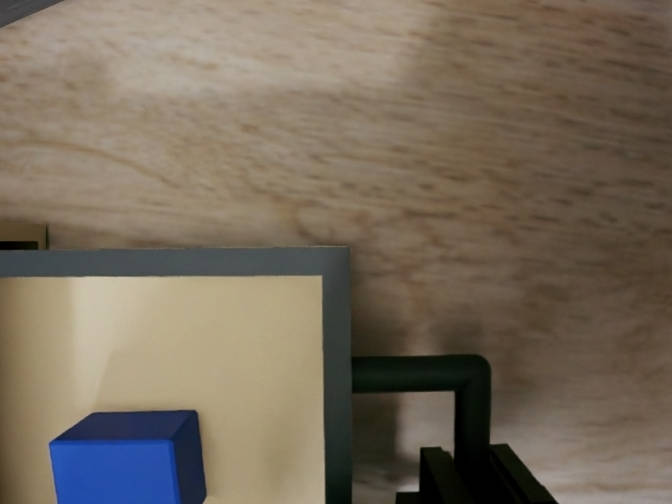

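execute_actions(
  actions=[
    {"rows":[[-0.047,0.29,-0.896,0,0.606,-0.12,-0.75,1.0267,-0.0907,-0.5594,0,0.6501,2.313,-0.75],[-0.047,0.26,-0.9,0,0.64,-0.12,-0.75,1.0267,-0.0907,-0.5594,0,0.6501,2.313,-0.5],[-0.047,0.235,-0.904,0,0.669,-0.12,-0.75,1.0267,-0.0907,-0.5594,0,0.6501,2.313,-0.5],[-0.047,0.2106,-0.9087,0,0.698,-0.12,-0.75,1.0267,-0.115,-0.568,0,0.683,2.313,-0.5],[-0.047,0.185,-0.917,0,0.732,-0.12,-0.75,1.0267,-0.14,-0.578,0,0.718,2.313,-0.5],[-0.047,0.15,-0.915,0,0.765,-0.15,-0.75,1.0267,-0.165,-0.589,0,0.754,2.313,-0.5],[-0.047,0.11,-0.90,0,0.79,-0.2,-0.75,1.0267,-0.19,-0.6,0,0.79,2.313,-0.5],[-0.047,0.06,-0.86,0,0.8,-0.28,-0.75,1.0267,-0.2135,-0.6134,0,0.8269,2.313,-0.5],[-0.045,0.01,-0.81,0,0.8,-0.36,-0.75,1.01,-0.2135,-0.6134,0,0.8269,2.313,-0.5],[-0.045,-0.04,-0.76,0,0.8,-0.44,-0.75,0.98,-0.2135,-0.6134,0,0.8269,2.313,-0.5],[-0.045,-0.09,-0.71,0,0.8,-0.52,-0.75,0.95,-0.2135,-0.6134,0,0.8269,2.313,-0.5],[-0.04,-0.14,-0.66,0,0.8,-0.6,-0.75,0.92,-0.2135,-0.6134,0,0.8269,2.313,-0.5],[-0.04,-0.19,-0.61,0,0.8,-0.68,-0.75,0.89,-0.2135,-0.6134,0,0.8269,2.313,-0.5],[-0.04,-0.24,-0.56,0,0.8,-0.76,-0.75,0.86,-0.2135,-0.6134,0,0.8269,2.313,-0.5],[-0.04,-0.295,-0.51,0,0.805,-0.84,-0.75,0.83,-0.2135,-0.6134,0,0.8269,2.313,-0.5]],"steps":15},
  ],
)

execute_actions(
  actions=[
    {"rows":[[-0.035,-0.348,-0.458,0,0.806,-0.92,-0.75,0.79,-0.2135,-0.6134,0,0.8269,2.313,-0.5],[-0.035,-0.41,-0.413,0,0.823,-1.0,-0.75,0.75,-0.2135,-0.6134,0,0.8269,2.313,-0.5],[-0.035,-0.47,-0.369,0,0.839,-1.08,-0.75,0.71,-0.2135,-0.6134,0,0.8269,2.313,-0.5],[-0.03,-0.53,-0.325,0,0.855,-1.16,-0.75,0.67,-0.2135,-0.6134,0,0.8269,2.313,-0.5],[-0.03,-0.59,-0.28,0,0.87,-1.24,-0.75,0.63,-0.2135,-0.6134,0,0.8269,2.313,-0.5],[-0.03,-0.65,-0.236,0,0.886,-1.32,-0.75,0.59,-0.2135,-0.6134,0,0.8269,2.313,-0.5],[-0.03,-0.71,-0.19,0,0.9,-1.4,-0.75,0.55,-0.2135,-0.6134,0,0.8269,2.313,-0.5],[-0.0278,-0.77,-0.147,0,0.917,-1.48,-0.75,0.51,-0.2135,-0.6134,0,0.8269,2.313,-0.5],[-0.0278,-0.83,-0.1,0,0.93,-1.56,-0.75,0.47,-0.2135,-0.6134,0,0.8269,2.313,-0.5],[-0.0278,-0.87,-0.075,0,0.945,-1.63,-0.75,0.43,-0.2135,-0.6134,0,0.8269,2.313,-0.5],[-0.0278,-0.8962,-0.0575,0,0.9537,-1.685,-0.75,0.39,-0.2135,-0.6134,0,0.8269,2.313,-0.5],[-0.0278,-0.8962,-0.0575,0,0.9537,-1.685,-0.75,0.35,-0.2135,-0.6134,0,0.8269,2.313,-0.5],[-0.0278,-0.8962,-0.0575,0,0.9537,-1.685,-0.75,0.32,-0.2135,-0.6134,0,0.8269,2.313,-0.5],[-0.0278,-0.8962,-0.0575,0,0.9537,-1.685,-0.75,0.3,-0.2135,-0.6134,0,0.8269,2.313,-0.5]],"steps":15},
  ],
)

execute_actions(
  actions=[
    {"steps":9},
  ],
  pictures=true,
)

Scene clock: 29.60 s of 6000.00 s.
left_arm: end_effector_position=(+0.4478, +0.2027, +0.1025) grip_measured=-0.31 end_effector_quat_wxyz=(+0.001, +0.999, +0.032, +0.005) end_effector_velocity=(-0.085, +0.012, +0.338) end_effector_angular_velocity=(-0.054, -0.285, +1.390) | right_arm: end_effector_position=(+0.2577, -0.0124, +0.1161) grip_measured=-0.52 end_effector_quat_wxyz=(-0.000, +0.749, -0.662, -0.000) end_effector_velocity=(+0.052, +0.015, +0.292) end_effector_angular_velocity=(+0.129, -0.110, -0.080)
Joint positions: left_arm=[-0.047  0.123 -0.901 -0.     0.768 -0.196  0.031] | right_arm=[ 1.026 -0.182 -0.598  0.     0.779  2.313  0.021]
Joint velocities: left_arm=[ 0.001 -1.085  0.34  -0.002  0.455 -1.388  0.   ] | right_arm=[-0.08  -0.604 -0.338 -0.     0.773  0.     0.   ]
Steps of this call (steps 1 to 5: the last 5 steps of your previous action; steps 6 to 15: the robot went on to your last target; steps 16 to 65: nothing new was sent; steps 66 to 75: the first 10 steps of this action). Readings (joint positions):
66: left_arm=[-0.047 0.310 -0.895 0.000 0.584 -0.120] | right_arm=[1.027 -0.091 -0.559 -0.000 0.650 2.313]
67: left_arm=[-0.047 0.308 -0.894 -0.000 0.588 -0.120] | right_arm=[1.027 -0.091 -0.559 0.000 0.650 2.313]
69: left_arm=[-0.047 0.288 -0.889 -0.000 0.623 -0.120] | right_arm=[1.027 -0.091 -0.559 0.000 0.651 2.313]
73: left_arm=[-0.047 0.190 -0.907 -0.000 0.727 -0.132] | right_arm=[1.027 -0.138 -0.575 0.000 0.720 2.313]
75: the state above

Scene clock: 30.10 s of 6000.00 s.
left_arm: end_effector_position=(+0.2603, +0.2321, +0.1208) grip_measured=-0.31 end_effector_quat_wxyz=(+0.001, +0.843, +0.538, +0.001) end_effector_velocity=(-0.388, +0.052, -0.071) end_effector_angular_velocity=(-0.006, +0.019, +2.329) | right_arm: end_effector_position=(+0.3579, -0.1496, +0.1298) grip_measured=-0.52 end_effector_quat_wxyz=(-0.000, -0.579, +0.815, +0.000) end_effector_velocity=(+0.175, -0.406, +0.001) end_effector_angular_velocity=(+0.001, -0.002, -1.188)
Joint positions: left_arm=[-0.031 -0.602 -0.274  0.     0.873 -1.253  0.031] | right_arm=[ 0.566 -0.213 -0.613 -0.     0.827  2.313  0.021]
Joint velocities: left_arm=[ 0.026 -1.713  1.296 -0.002  0.436 -2.302 -0.   ] | right_arm=[-1.188 -0.002 -0.001 -0.     0.     0.    -0.   ]
Steps of this call (steps 1 to 5: the last 5 steps of your previous action; steps 6 to 15: the first 10 steps of this action). Readings (joint positions):
6: left_arm=[-0.042 -0.129 -0.670 0.000 0.800 -0.583] | right_arm=[0.894 -0.213 -0.612 0.000 0.826 2.313]
7: left_arm=[-0.041 -0.174 -0.624 0.000 0.800 -0.655] | right_arm=[0.864 -0.212 -0.612 0.000 0.826 2.313]
9: left_arm=[-0.039 -0.272 -0.533 0.000 0.804 -0.801] | right_arm=[0.797 -0.212 -0.612 0.000 0.827 2.313]
13: left_arm=[-0.033 -0.489 -0.360 0.000 0.844 -1.100] | right_arm=[0.645 -0.213 -0.613 -0.000 0.827 2.313]
15: the state above

Scene clock: 30.40 s of 6000.00 s.
left_arm: end_effector_position=(+0.2004, +0.2398, +0.1004) grip_measured=-0.31 end_effector_quat_wxyz=(-0.000, +0.709, +0.705, -0.000) end_effector_velocity=(+0.001, -0.000, +0.005) end_effector_angular_velocity=(-0.004, -0.026, +0.116) | right_arm: end_effector_position=(+0.3842, -0.2430, +0.1298) grip_measured=-0.52 end_effector_quat_wxyz=(-0.000, -0.468, +0.884, +0.000) end_effector_velocity=(+0.004, -0.029, +0.000) end_effector_angular_velocity=(+0.001, +0.001, -0.080)
Joint positions: left_arm=[-0.028 -0.891 -0.061 -0.     0.952 -1.678  0.031] | right_arm=[ 0.305 -0.213 -0.613 -0.     0.827  2.313  0.021]
Joint velocities: left_arm=[-0.    -0.048  0.012 -0.001  0.01  -0.115  0.   ] | right_arm=[-0.079 -0.002  0.     0.001  0.003  0.    -0.   ]
Kept back: nothing.
Steps of this call (steps 1 to 5: the last 5 steps of your previous action; steps 6 to 9: the robot went on to your last target). Readings (joint positions):
1: left_arm=[-0.030 -0.659 -0.231 0.000 0.888 -1.331] | right_arm=[0.527 -0.213 -0.613 -0.000 0.827 2.313]
2: left_arm=[-0.030 -0.716 -0.189 0.000 0.903 -1.411] | right_arm=[0.487 -0.213 -0.613 -0.000 0.827 2.313]
4: left_arm=[-0.028 -0.815 -0.116 0.000 0.931 -1.556] | right_arm=[0.408 -0.213 -0.613 -0.000 0.827 2.313]
8: left_arm=[-0.028 -0.889 -0.062 0.000 0.952 -1.672] | right_arm=[0.309 -0.213 -0.613 -0.000 0.827 2.313]
9: the state above

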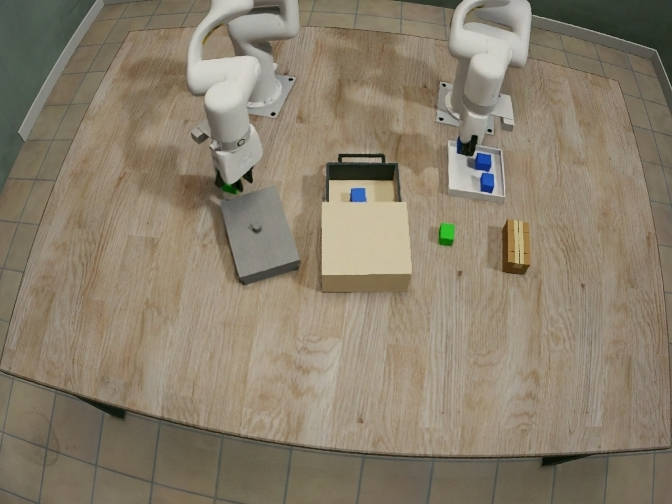

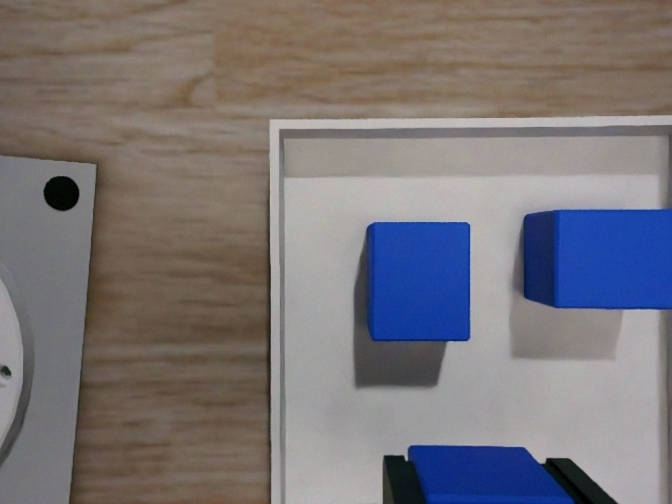

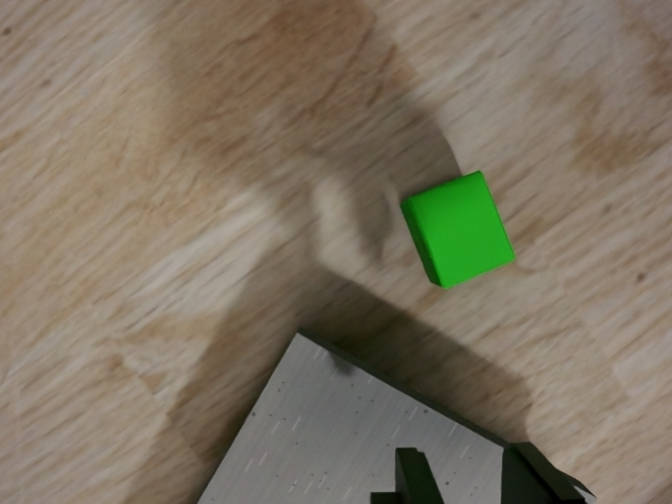

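execute_actions(
  actions=[
    {"rows":[[-0.02,-0.86,-0.04,0,0.9,-1.675,-0.75,0.3,-0.2135,-0.6134,0,0.8269,2.313,-0.5],[-0.01,-0.81,-0.02,0,0.83,-1.667,-0.75,0.3,-0.2135,-0.6134,0,0.8269,2.313,-0.5],[-0.01,-0.7624,-0.0032,0,0.7656,-1.667,-0.75,0.3,-0.2135,-0.6134,0,0.8269,2.313,-0.5],[-0.01,-0.72,0.006,0,0.714,-1.667,-0.75,0.3,-0.2135,-0.6134,0,0.8269,2.313,-0.5],[-0.01,-0.68,0.013,0,0.667,-1.667,-0.75,0.3,-0.2135,-0.6134,0,0.8269,2.313,-0.5],[-0.01,-0.65,0.017,0,0.633,-1.667,-0.75,0.3,-0.2135,-0.6134,0,0.8269,2.313,-0.5],[-0.01,-0.625,0.02,0,0.605,-1.667,-0.75,0.3,-0.2135,-0.6134,0,0.8269,2.313,-0.5],[-0.01,-0.61,0.022,0,0.588,-1.667,-0.75,0.3,-0.2135,-0.6134,0,0.8269,2.313,-0.5],[-0.01,-0.6015,0.0226,0,0.5789,-1.667,-0.75,0.3,-0.2135,-0.6134,0,0.8269,2.313,-0.5],[-0.01,-0.6015,0.0226,0,0.5789,-1.667,-0.75,0.3,-0.2135,-0.6134,0,0.8269,2.313,-0.5],[-0.01,-0.6015,0.0226,0,0.5789,-1.667,-0.75,0.3,-0.2135,-0.6134,0,0.8269,2.313,-0.5],[-0.01,-0.6015,0.0226,0,0.5789,-1.667,-0.75,0.3,-0.2135,-0.6134,0,0.8269,2.313,-0.5],[-0.01,-0.6015,0.0226,0,0.5789,-1.667,-0.75,0.3,-0.2135,-0.6134,0,0.8269,2.313,-0.5],[-0.01,-0.6015,0.0226,0,0.5789,-1.667,-0.35,0.3,-0.2135,-0.6134,0,0.8269,2.313,-0.5],[-0.01,-0.6015,0.0226,0,0.5789,-1.667,-0.05,0.3,-0.2135,-0.6134,0,0.8269,2.313,-0.5]],"steps":15},
  ],
)

execute_actions(
  actions=[
    {"rows":[[-0.01,-0.6015,0.0226,0,0.5789,-1.667,-0.05,0.3,-0.2135,-0.6134,0,0.8269,2.313,-0.5],[-0.01,-0.65,0.017,0,0.633,-1.667,-0.05,0.3,-0.2135,-0.6134,0,0.8269,2.313,-0.5],[-0.01,-0.72,0.006,0,0.714,-1.667,-0.05,0.3,-0.2135,-0.6134,0,0.8269,2.313,-0.5],[-0.01,-0.7624,-0.003,0,0.7656,-1.667,-0.05,0.3,-0.2135,-0.6134,0,0.8269,2.313,-0.5],[-0.01,-0.82,-0.025,0,0.845,-1.667,-0.05,0.3,-0.2135,-0.6134,0,0.8269,2.313,-0.5],[-0.01,-0.87,-0.06,0,0.93,-1.667,-0.05,0.3,-0.2135,-0.6134,0,0.8269,2.313,-0.5],[-0.03,-0.87,-0.1,0,0.97,-1.75,-0.05,0.3,-0.2135,-0.6134,0,0.8269,2.313,-0.5],[-0.06,-0.84,-0.15,0,0.99,-1.85,-0.05,0.3,-0.2135,-0.6134,0,0.8269,2.313,-0.5],[-0.09,-0.80,-0.2,0,1.0,-1.95,-0.05,0.3,-0.2135,-0.6134,0,0.8269,2.313,-0.5],[-0.12,-0.75,-0.25,0,1.0,-2.05,0.1,0.3,-0.2135,-0.6134,0,0.8269,2.313,-0.5],[-0.15,-0.7,-0.3,0,1.0,-2.15,0.1,0.3,-0.2135,-0.6134,0,0.8269,2.313,-0.5],[-0.18,-0.65,-0.35,0,1.0,-2.25,0.1,0.3,-0.2135,-0.6134,0,0.8269,2.313,-0.5],[-0.21,-0.6,-0.4,0,1.0,-2.35,0.1,0.3,-0.2135,-0.6134,0,0.8269,2.313,-0.5],[-0.24,-0.55,-0.45,0,1.0,-2.45,0.1,0.3,-0.2135,-0.6134,0,0.8269,2.313,-0.5],[-0.5387,-0.017,-0.9184,0,0.9354,-3.903,0.1,0.3,-0.2135,-0.6134,0,0.8269,2.313,-0.5]],"steps":15},
  ],
)

execute_actions(
  actions=[
    {"steps":34},
  ],
  pictures=true,
)

Scene clock: 31.50 s of 6000.00 s.
left_arm: end_effector_position=(+0.1983, +0.2438, +0.0425) grip_measured=-0.31 end_effector_quat_wxyz=(-0.003, +0.707, +0.707, -0.002) end_effector_velocity=(-0.013, +0.002, -0.141) end_effector_angular_velocity=(+0.003, +0.023, -0.006) | right_arm: end_effector_position=(+0.3847, -0.2448, +0.1300) grip_measured=-0.52 end_effector_quat_wxyz=(-0.000, -0.466, +0.885, -0.000) end_effector_velocity=(-0.000, -0.000, +0.000) end_effector_angular_velocity=(-0.001, +0.001, +0.001)
Joint positions: left_arm=[-0.01  -0.644  0.018  0.     0.633 -1.667  0.031] | right_arm=[ 0.3   -0.213 -0.613  0.     0.827  2.313  0.021]
Joint velocities: left_arm=[ 0.001  0.787  0.126  0.001 -0.889  0.006  0.   ] | right_arm=[-0.    -0.001 -0.001 -0.001  0.003 -0.    -0.   ]
Steps of this call (steps 1 to 23: the robot went on to your last target; steps 24 to 33: the first 10 steps of this action). Readings (joint positions):
24: left_arm=[-0.028 -0.896 -0.057 -0.000 0.954 -1.685] | right_arm=[0.300 -0.214 -0.613 0.000 0.827 2.313]
25: left_arm=[-0.027 -0.894 -0.056 -0.000 0.948 -1.684] | right_arm=[0.300 -0.214 -0.613 0.000 0.827 2.313]
27: left_arm=[-0.021 -0.861 -0.044 -0.000 0.896 -1.677] | right_arm=[0.300 -0.214 -0.613 0.000 0.827 2.313]
31: left_arm=[-0.011 -0.710 0.005 0.000 0.709 -1.668] | right_arm=[0.300 -0.214 -0.613 0.000 0.827 2.313]
33: the state above

Scene clock: 32.00 s of 6000.00 s.
left_arm: end_effector_position=(+0.2080, +0.2413, +0.0955) grip_measured=-0.02 end_effector_quat_wxyz=(+0.002, +0.698, +0.716, +0.001) end_effector_velocity=(+0.177, -0.068, +0.411) end_effector_angular_velocity=(-0.031, -0.270, +0.680) | right_arm: end_effector_position=(+0.3847, -0.2448, +0.1300) grip_measured=-0.52 end_effector_quat_wxyz=(-0.000, -0.466, +0.885, -0.000) end_effector_velocity=(+0.000, -0.000, +0.000) end_effector_angular_velocity=(+0.000, -0.001, +0.000)
Joint positions: left_arm=[-0.017 -0.831 -0.071  0.     0.898 -1.699  0.043] | right_arm=[ 0.3   -0.213 -0.613 -0.     0.827  2.313  0.021]
Joint velocities: left_arm=[-0.227 -0.486 -1.012  0.     1.226 -0.908  0.129] | right_arm=[-0.    -0.    -0.    -0.    -0.001 -0.     0.   ]
Steps of this call (steps 1 to 5: the last 5 steps of your previous action; steps 6 to 15: the first 10 steps of this action). Readings (joint positions):
6: left_arm=[-0.010 -0.603 0.021 0.000 0.580 -1.667] | right_arm=[0.300 -0.213 -0.613 -0.000 0.827 2.313]
7: left_arm=[-0.010 -0.603 0.022 0.000 0.580 -1.667] | right_arm=[0.300 -0.213 -0.613 0.000 0.827 2.313]
9: left_arm=[-0.010 -0.618 0.021 0.000 0.600 -1.667] | right_arm=[0.300 -0.213 -0.613 0.000 0.827 2.313]
13: left_arm=[-0.010 -0.771 -0.015 0.000 0.792 -1.668] | right_arm=[0.300 -0.213 -0.613 0.000 0.827 2.313]
15: the state above

Scene clock: 33.13 s of 6000.00 s.
left_arm: end_effector_position=(+0.3518, +0.0033, +0.1603) grip_measured=+0.09 end_effector_quat_wxyz=(+0.000, -0.067, +0.998, -0.000) end_effector_velocity=(+0.000, -0.002, -0.001) end_effector_angular_velocity=(+0.001, -0.000, +0.049) | right_arm: end_effector_position=(+0.3847, -0.2448, +0.1300) grip_measured=-0.52 end_effector_quat_wxyz=(-0.000, -0.466, +0.885, -0.000) end_effector_velocity=(+0.000, -0.000, +0.000) end_effector_angular_velocity=(+0.000, -0.001, -0.000)
Joint positions: left_arm=[-0.538 -0.018 -0.918  0.     0.936 -3.899  0.048] | right_arm=[ 0.3   -0.213 -0.613 -0.     0.827  2.313  0.021]
Joint velocities: left_arm=[-0.003  0.005 -0.004  0.001 -0.001 -0.052  0.   ] | right_arm=[-0.    -0.    -0.    -0.    -0.001  0.    -0.   ]
Kept back: nothing.
Steps of this call (steps 1 to 5: the last 5 steps of your previous action; steps 6 to 34: the robot went on to your last target). Readings (joint positions):
1: left_arm=[-0.027 -0.841 -0.106 0.000 0.931 -1.739] | right_arm=[0.300 -0.214 -0.613 0.000 0.827 2.313]
2: left_arm=[-0.044 -0.840 -0.142 0.000 0.953 -1.799] | right_arm=[0.300 -0.213 -0.613 -0.000 0.827 2.313]
4: left_arm=[-0.092 -0.805 -0.220 0.000 0.976 -1.960] | right_arm=[0.300 -0.214 -0.613 0.000 0.827 2.313]
8: left_arm=[-0.208 -0.629 -0.391 -0.000 0.979 -2.254] | right_arm=[0.300 -0.214 -0.613 -0.000 0.827 2.313]
34: the state above

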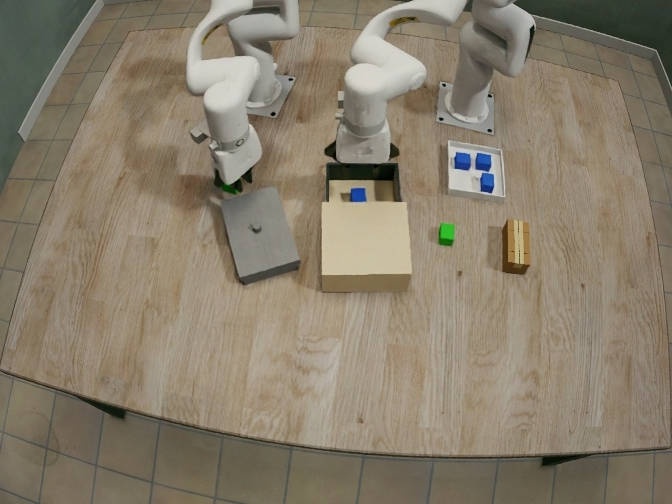

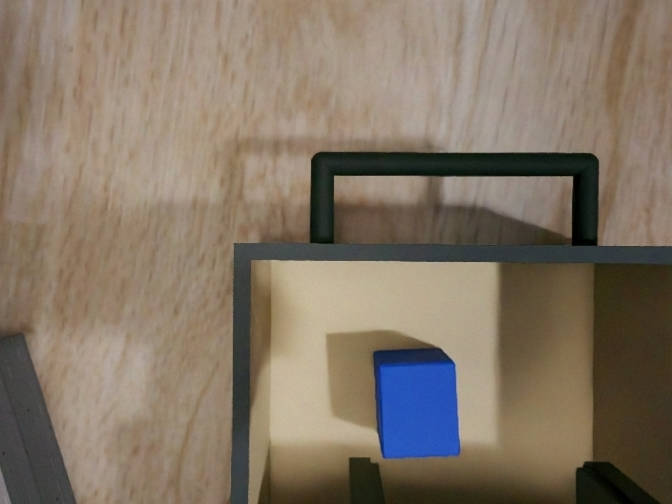

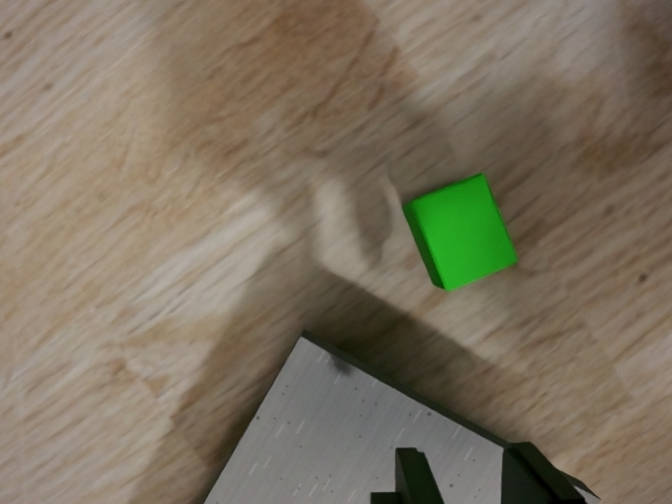

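execute_actions(
  actions=[
    {"rows":[[-0.541,0.003,-0.895,0,0.892,-3.92,0,0.3,-0.2135,-0.6134,0,0.8269,2.313,-0.5],[-0.544,0.025,-0.872,0,0.847,-3.94,0,0.3,-0.2135,-0.6134,0,0.8269,2.313,-0.5],[-0.5466,0.048,-0.85,0,0.802,-3.956,0,0.3,-0.2135,-0.6134,0,0.8269,2.313,-0.5],[-0.5466,0.0713,-0.8294,0,0.7581,-3.956,0,0.3,-0.2135,-0.6134,0,0.8269,2.313,-0.5],[-0.5466,0.1,-0.82,0,0.72,-3.956,0,0.3,-0.2135,-0.6134,0,0.8269,2.313,-0.5],[-0.5466,0.125,-0.813,0,0.688,-3.956,0,0.3,-0.2135,-0.6134,0,0.8269,2.313,-0.5],[-0.5466,0.15,-0.806,0,0.656,-3.956,0,0.3,-0.2135,-0.6134,0,0.8269,2.313,-0.5],[-0.5466,0.17,-0.802,0,0.632,-3.956,0,0.3,-0.2135,-0.6134,0,0.8269,2.313,-0.5],[-0.5466,0.187,-0.798,0,0.611,-3.956,0,0.3,-0.2135,-0.6134,0,0.8269,2.313,-0.5],[-0.5466,0.1996,-0.7963,0,0.5967,-3.956,0,0.3,-0.2135,-0.6134,0,0.8269,2.313,-0.5]],"steps":15},
  ],
)

execute_actions(
  actions=[
    {"rows":[[-0.5466,0.1996,-0.7963,0,0.5967,-3.956,-0.15,0.3,-0.2135,-0.6134,0,0.8269,2.313,-0.5],[-0.5466,0.1996,-0.7963,0,0.5967,-3.956,-0.25,0.3,-0.2135,-0.6134,0,0.8269,2.313,-0.5],[-0.5466,0.1996,-0.7963,0,0.5967,-3.956,-0.35,0.3,-0.2135,-0.6134,0,0.8269,2.313,-0.5],[-0.5466,0.1996,-0.7963,0,0.5967,-3.956,-0.5,0.3,-0.2135,-0.6134,0,0.8269,2.313,-0.5],[-0.5466,0.1996,-0.7963,0,0.5967,-3.956,-0.75,0.3,-0.2135,-0.6134,0,0.8269,2.313,-0.5]],"steps":11},
  ],
  pictures=true,
)

Scene clock: 34.10 s of 6000.00 s.
left_arm: end_effector_position=(+0.3443, +0.0039, +0.0671) grip_measured=-0.01 end_effector_quat_wxyz=(-0.003, -0.090, +0.996, +0.003) end_effector_velocity=(-0.012, +0.009, -0.320) end_effector_angular_velocity=(+0.013, +0.017, +0.019) | right_arm: end_effector_position=(+0.3847, -0.2448, +0.1300) grip_measured=-0.52 end_effector_quat_wxyz=(-0.000, -0.466, +0.885, -0.000) end_effector_velocity=(+0.000, +0.000, +0.000) end_effector_angular_velocity=(+0.000, -0.001, +0.000)
Joint positions: left_arm=[-0.547  0.143 -0.808  0.     0.673 -3.955  0.044] | right_arm=[ 0.3   -0.214 -0.613  0.     0.827  2.313  0.021]
Joint velocities: left_arm=[ 0.001  0.712  0.214  0.001 -0.905 -0.019 -0.   ] | right_arm=[ 0.    -0.    -0.    -0.    -0.001  0.     0.   ]
Steps of this call (steps 1 to 19: the robot went on to your last target; steps 20 to 29: the first 10 steps of this action). Readings (joint positions):
20: left_arm=[-0.539 -0.017 -0.918 0.000 0.935 -3.903] | right_arm=[0.300 -0.213 -0.613 -0.000 0.827 2.313]
21: left_arm=[-0.539 -0.016 -0.917 -0.000 0.930 -3.905] | right_arm=[0.300 -0.213 -0.613 -0.000 0.827 2.313]
23: left_arm=[-0.541 0.002 -0.898 -0.000 0.885 -3.923] | right_arm=[0.300 -0.214 -0.613 0.000 0.827 2.313]
27: left_arm=[-0.546 0.092 -0.828 0.000 0.740 -3.952] | right_arm=[0.300 -0.213 -0.613 -0.000 0.827 2.313]
29: the state above

Scene clock: 34.47 s of 6000.00 s.
left_arm: end_effector_position=(+0.3467, +0.0023, +0.0454) grip_measured=-0.31 end_effector_quat_wxyz=(+0.001, -0.091, +0.996, -0.001) end_effector_velocity=(-0.000, +0.000, -0.002) end_effector_angular_velocity=(+0.000, -0.000, -0.001) | right_arm: end_effector_position=(+0.3847, -0.2448, +0.1300) grip_measured=-0.52 end_effector_quat_wxyz=(-0.000, -0.466, +0.885, -0.000) end_effector_velocity=(-0.000, -0.000, +0.000) end_effector_angular_velocity=(-0.000, +0.001, -0.000)
Joint positions: left_arm=[-0.547  0.198 -0.798  0.     0.597 -3.956  0.031] | right_arm=[ 0.3   -0.213 -0.613  0.     0.827  2.313  0.021]
Joint velocities: left_arm=[-0.     0.003  0.002  0.001 -0.005  0.    -0.   ] | right_arm=[-0.    -0.    -0.     0.     0.001  0.     0.   ]
Steps of this call (steps 1 to 5: the last 5 steps of your previous action; steps 6 to 11: the first 6 steps of this action). Readings (joint positions):
6: left_arm=[-0.547 0.199 -0.797 0.000 0.599 -3.956] | right_arm=[0.300 -0.213 -0.613 0.000 0.827 2.313]
7: left_arm=[-0.547 0.198 -0.798 -0.000 0.598 -3.956] | right_arm=[0.300 -0.214 -0.613 0.000 0.827 2.313]
9: left_arm=[-0.547 0.198 -0.798 -0.000 0.597 -3.956] | right_arm=[0.300 -0.213 -0.613 -0.000 0.827 2.313]
11: the state above

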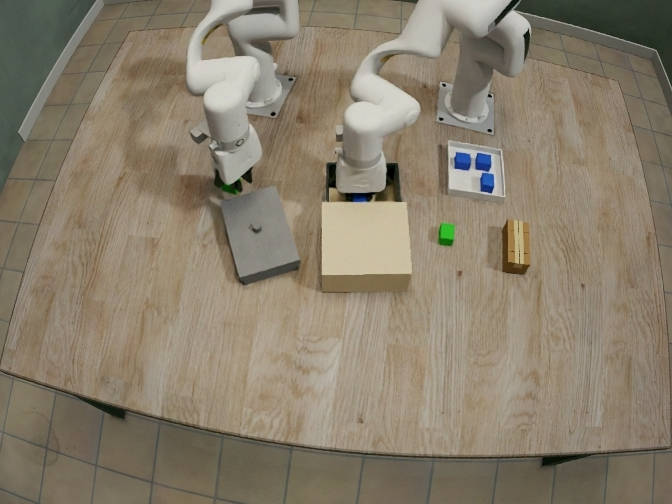

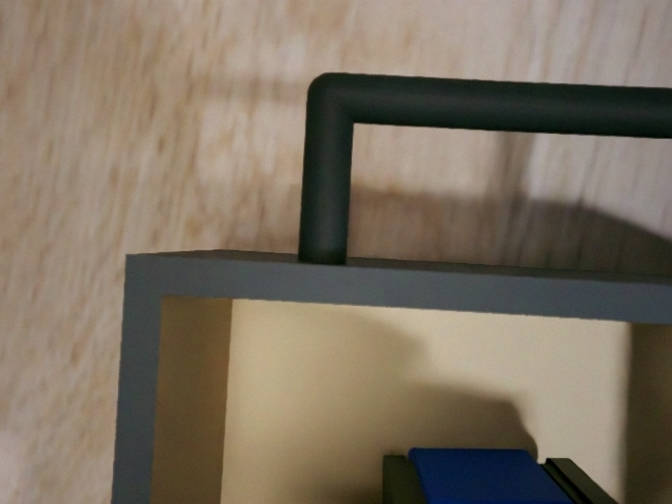

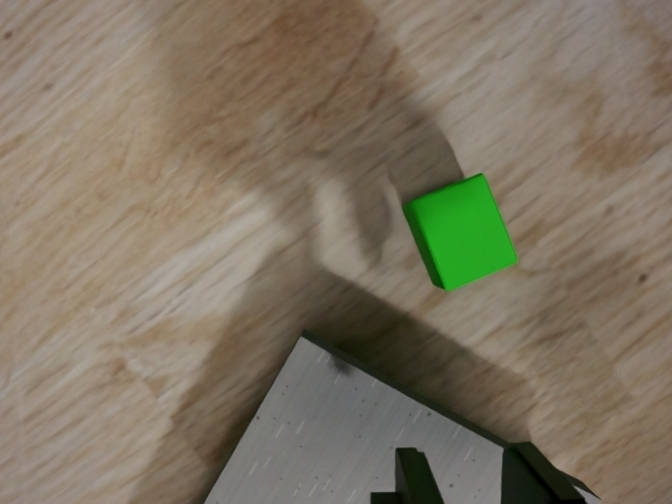

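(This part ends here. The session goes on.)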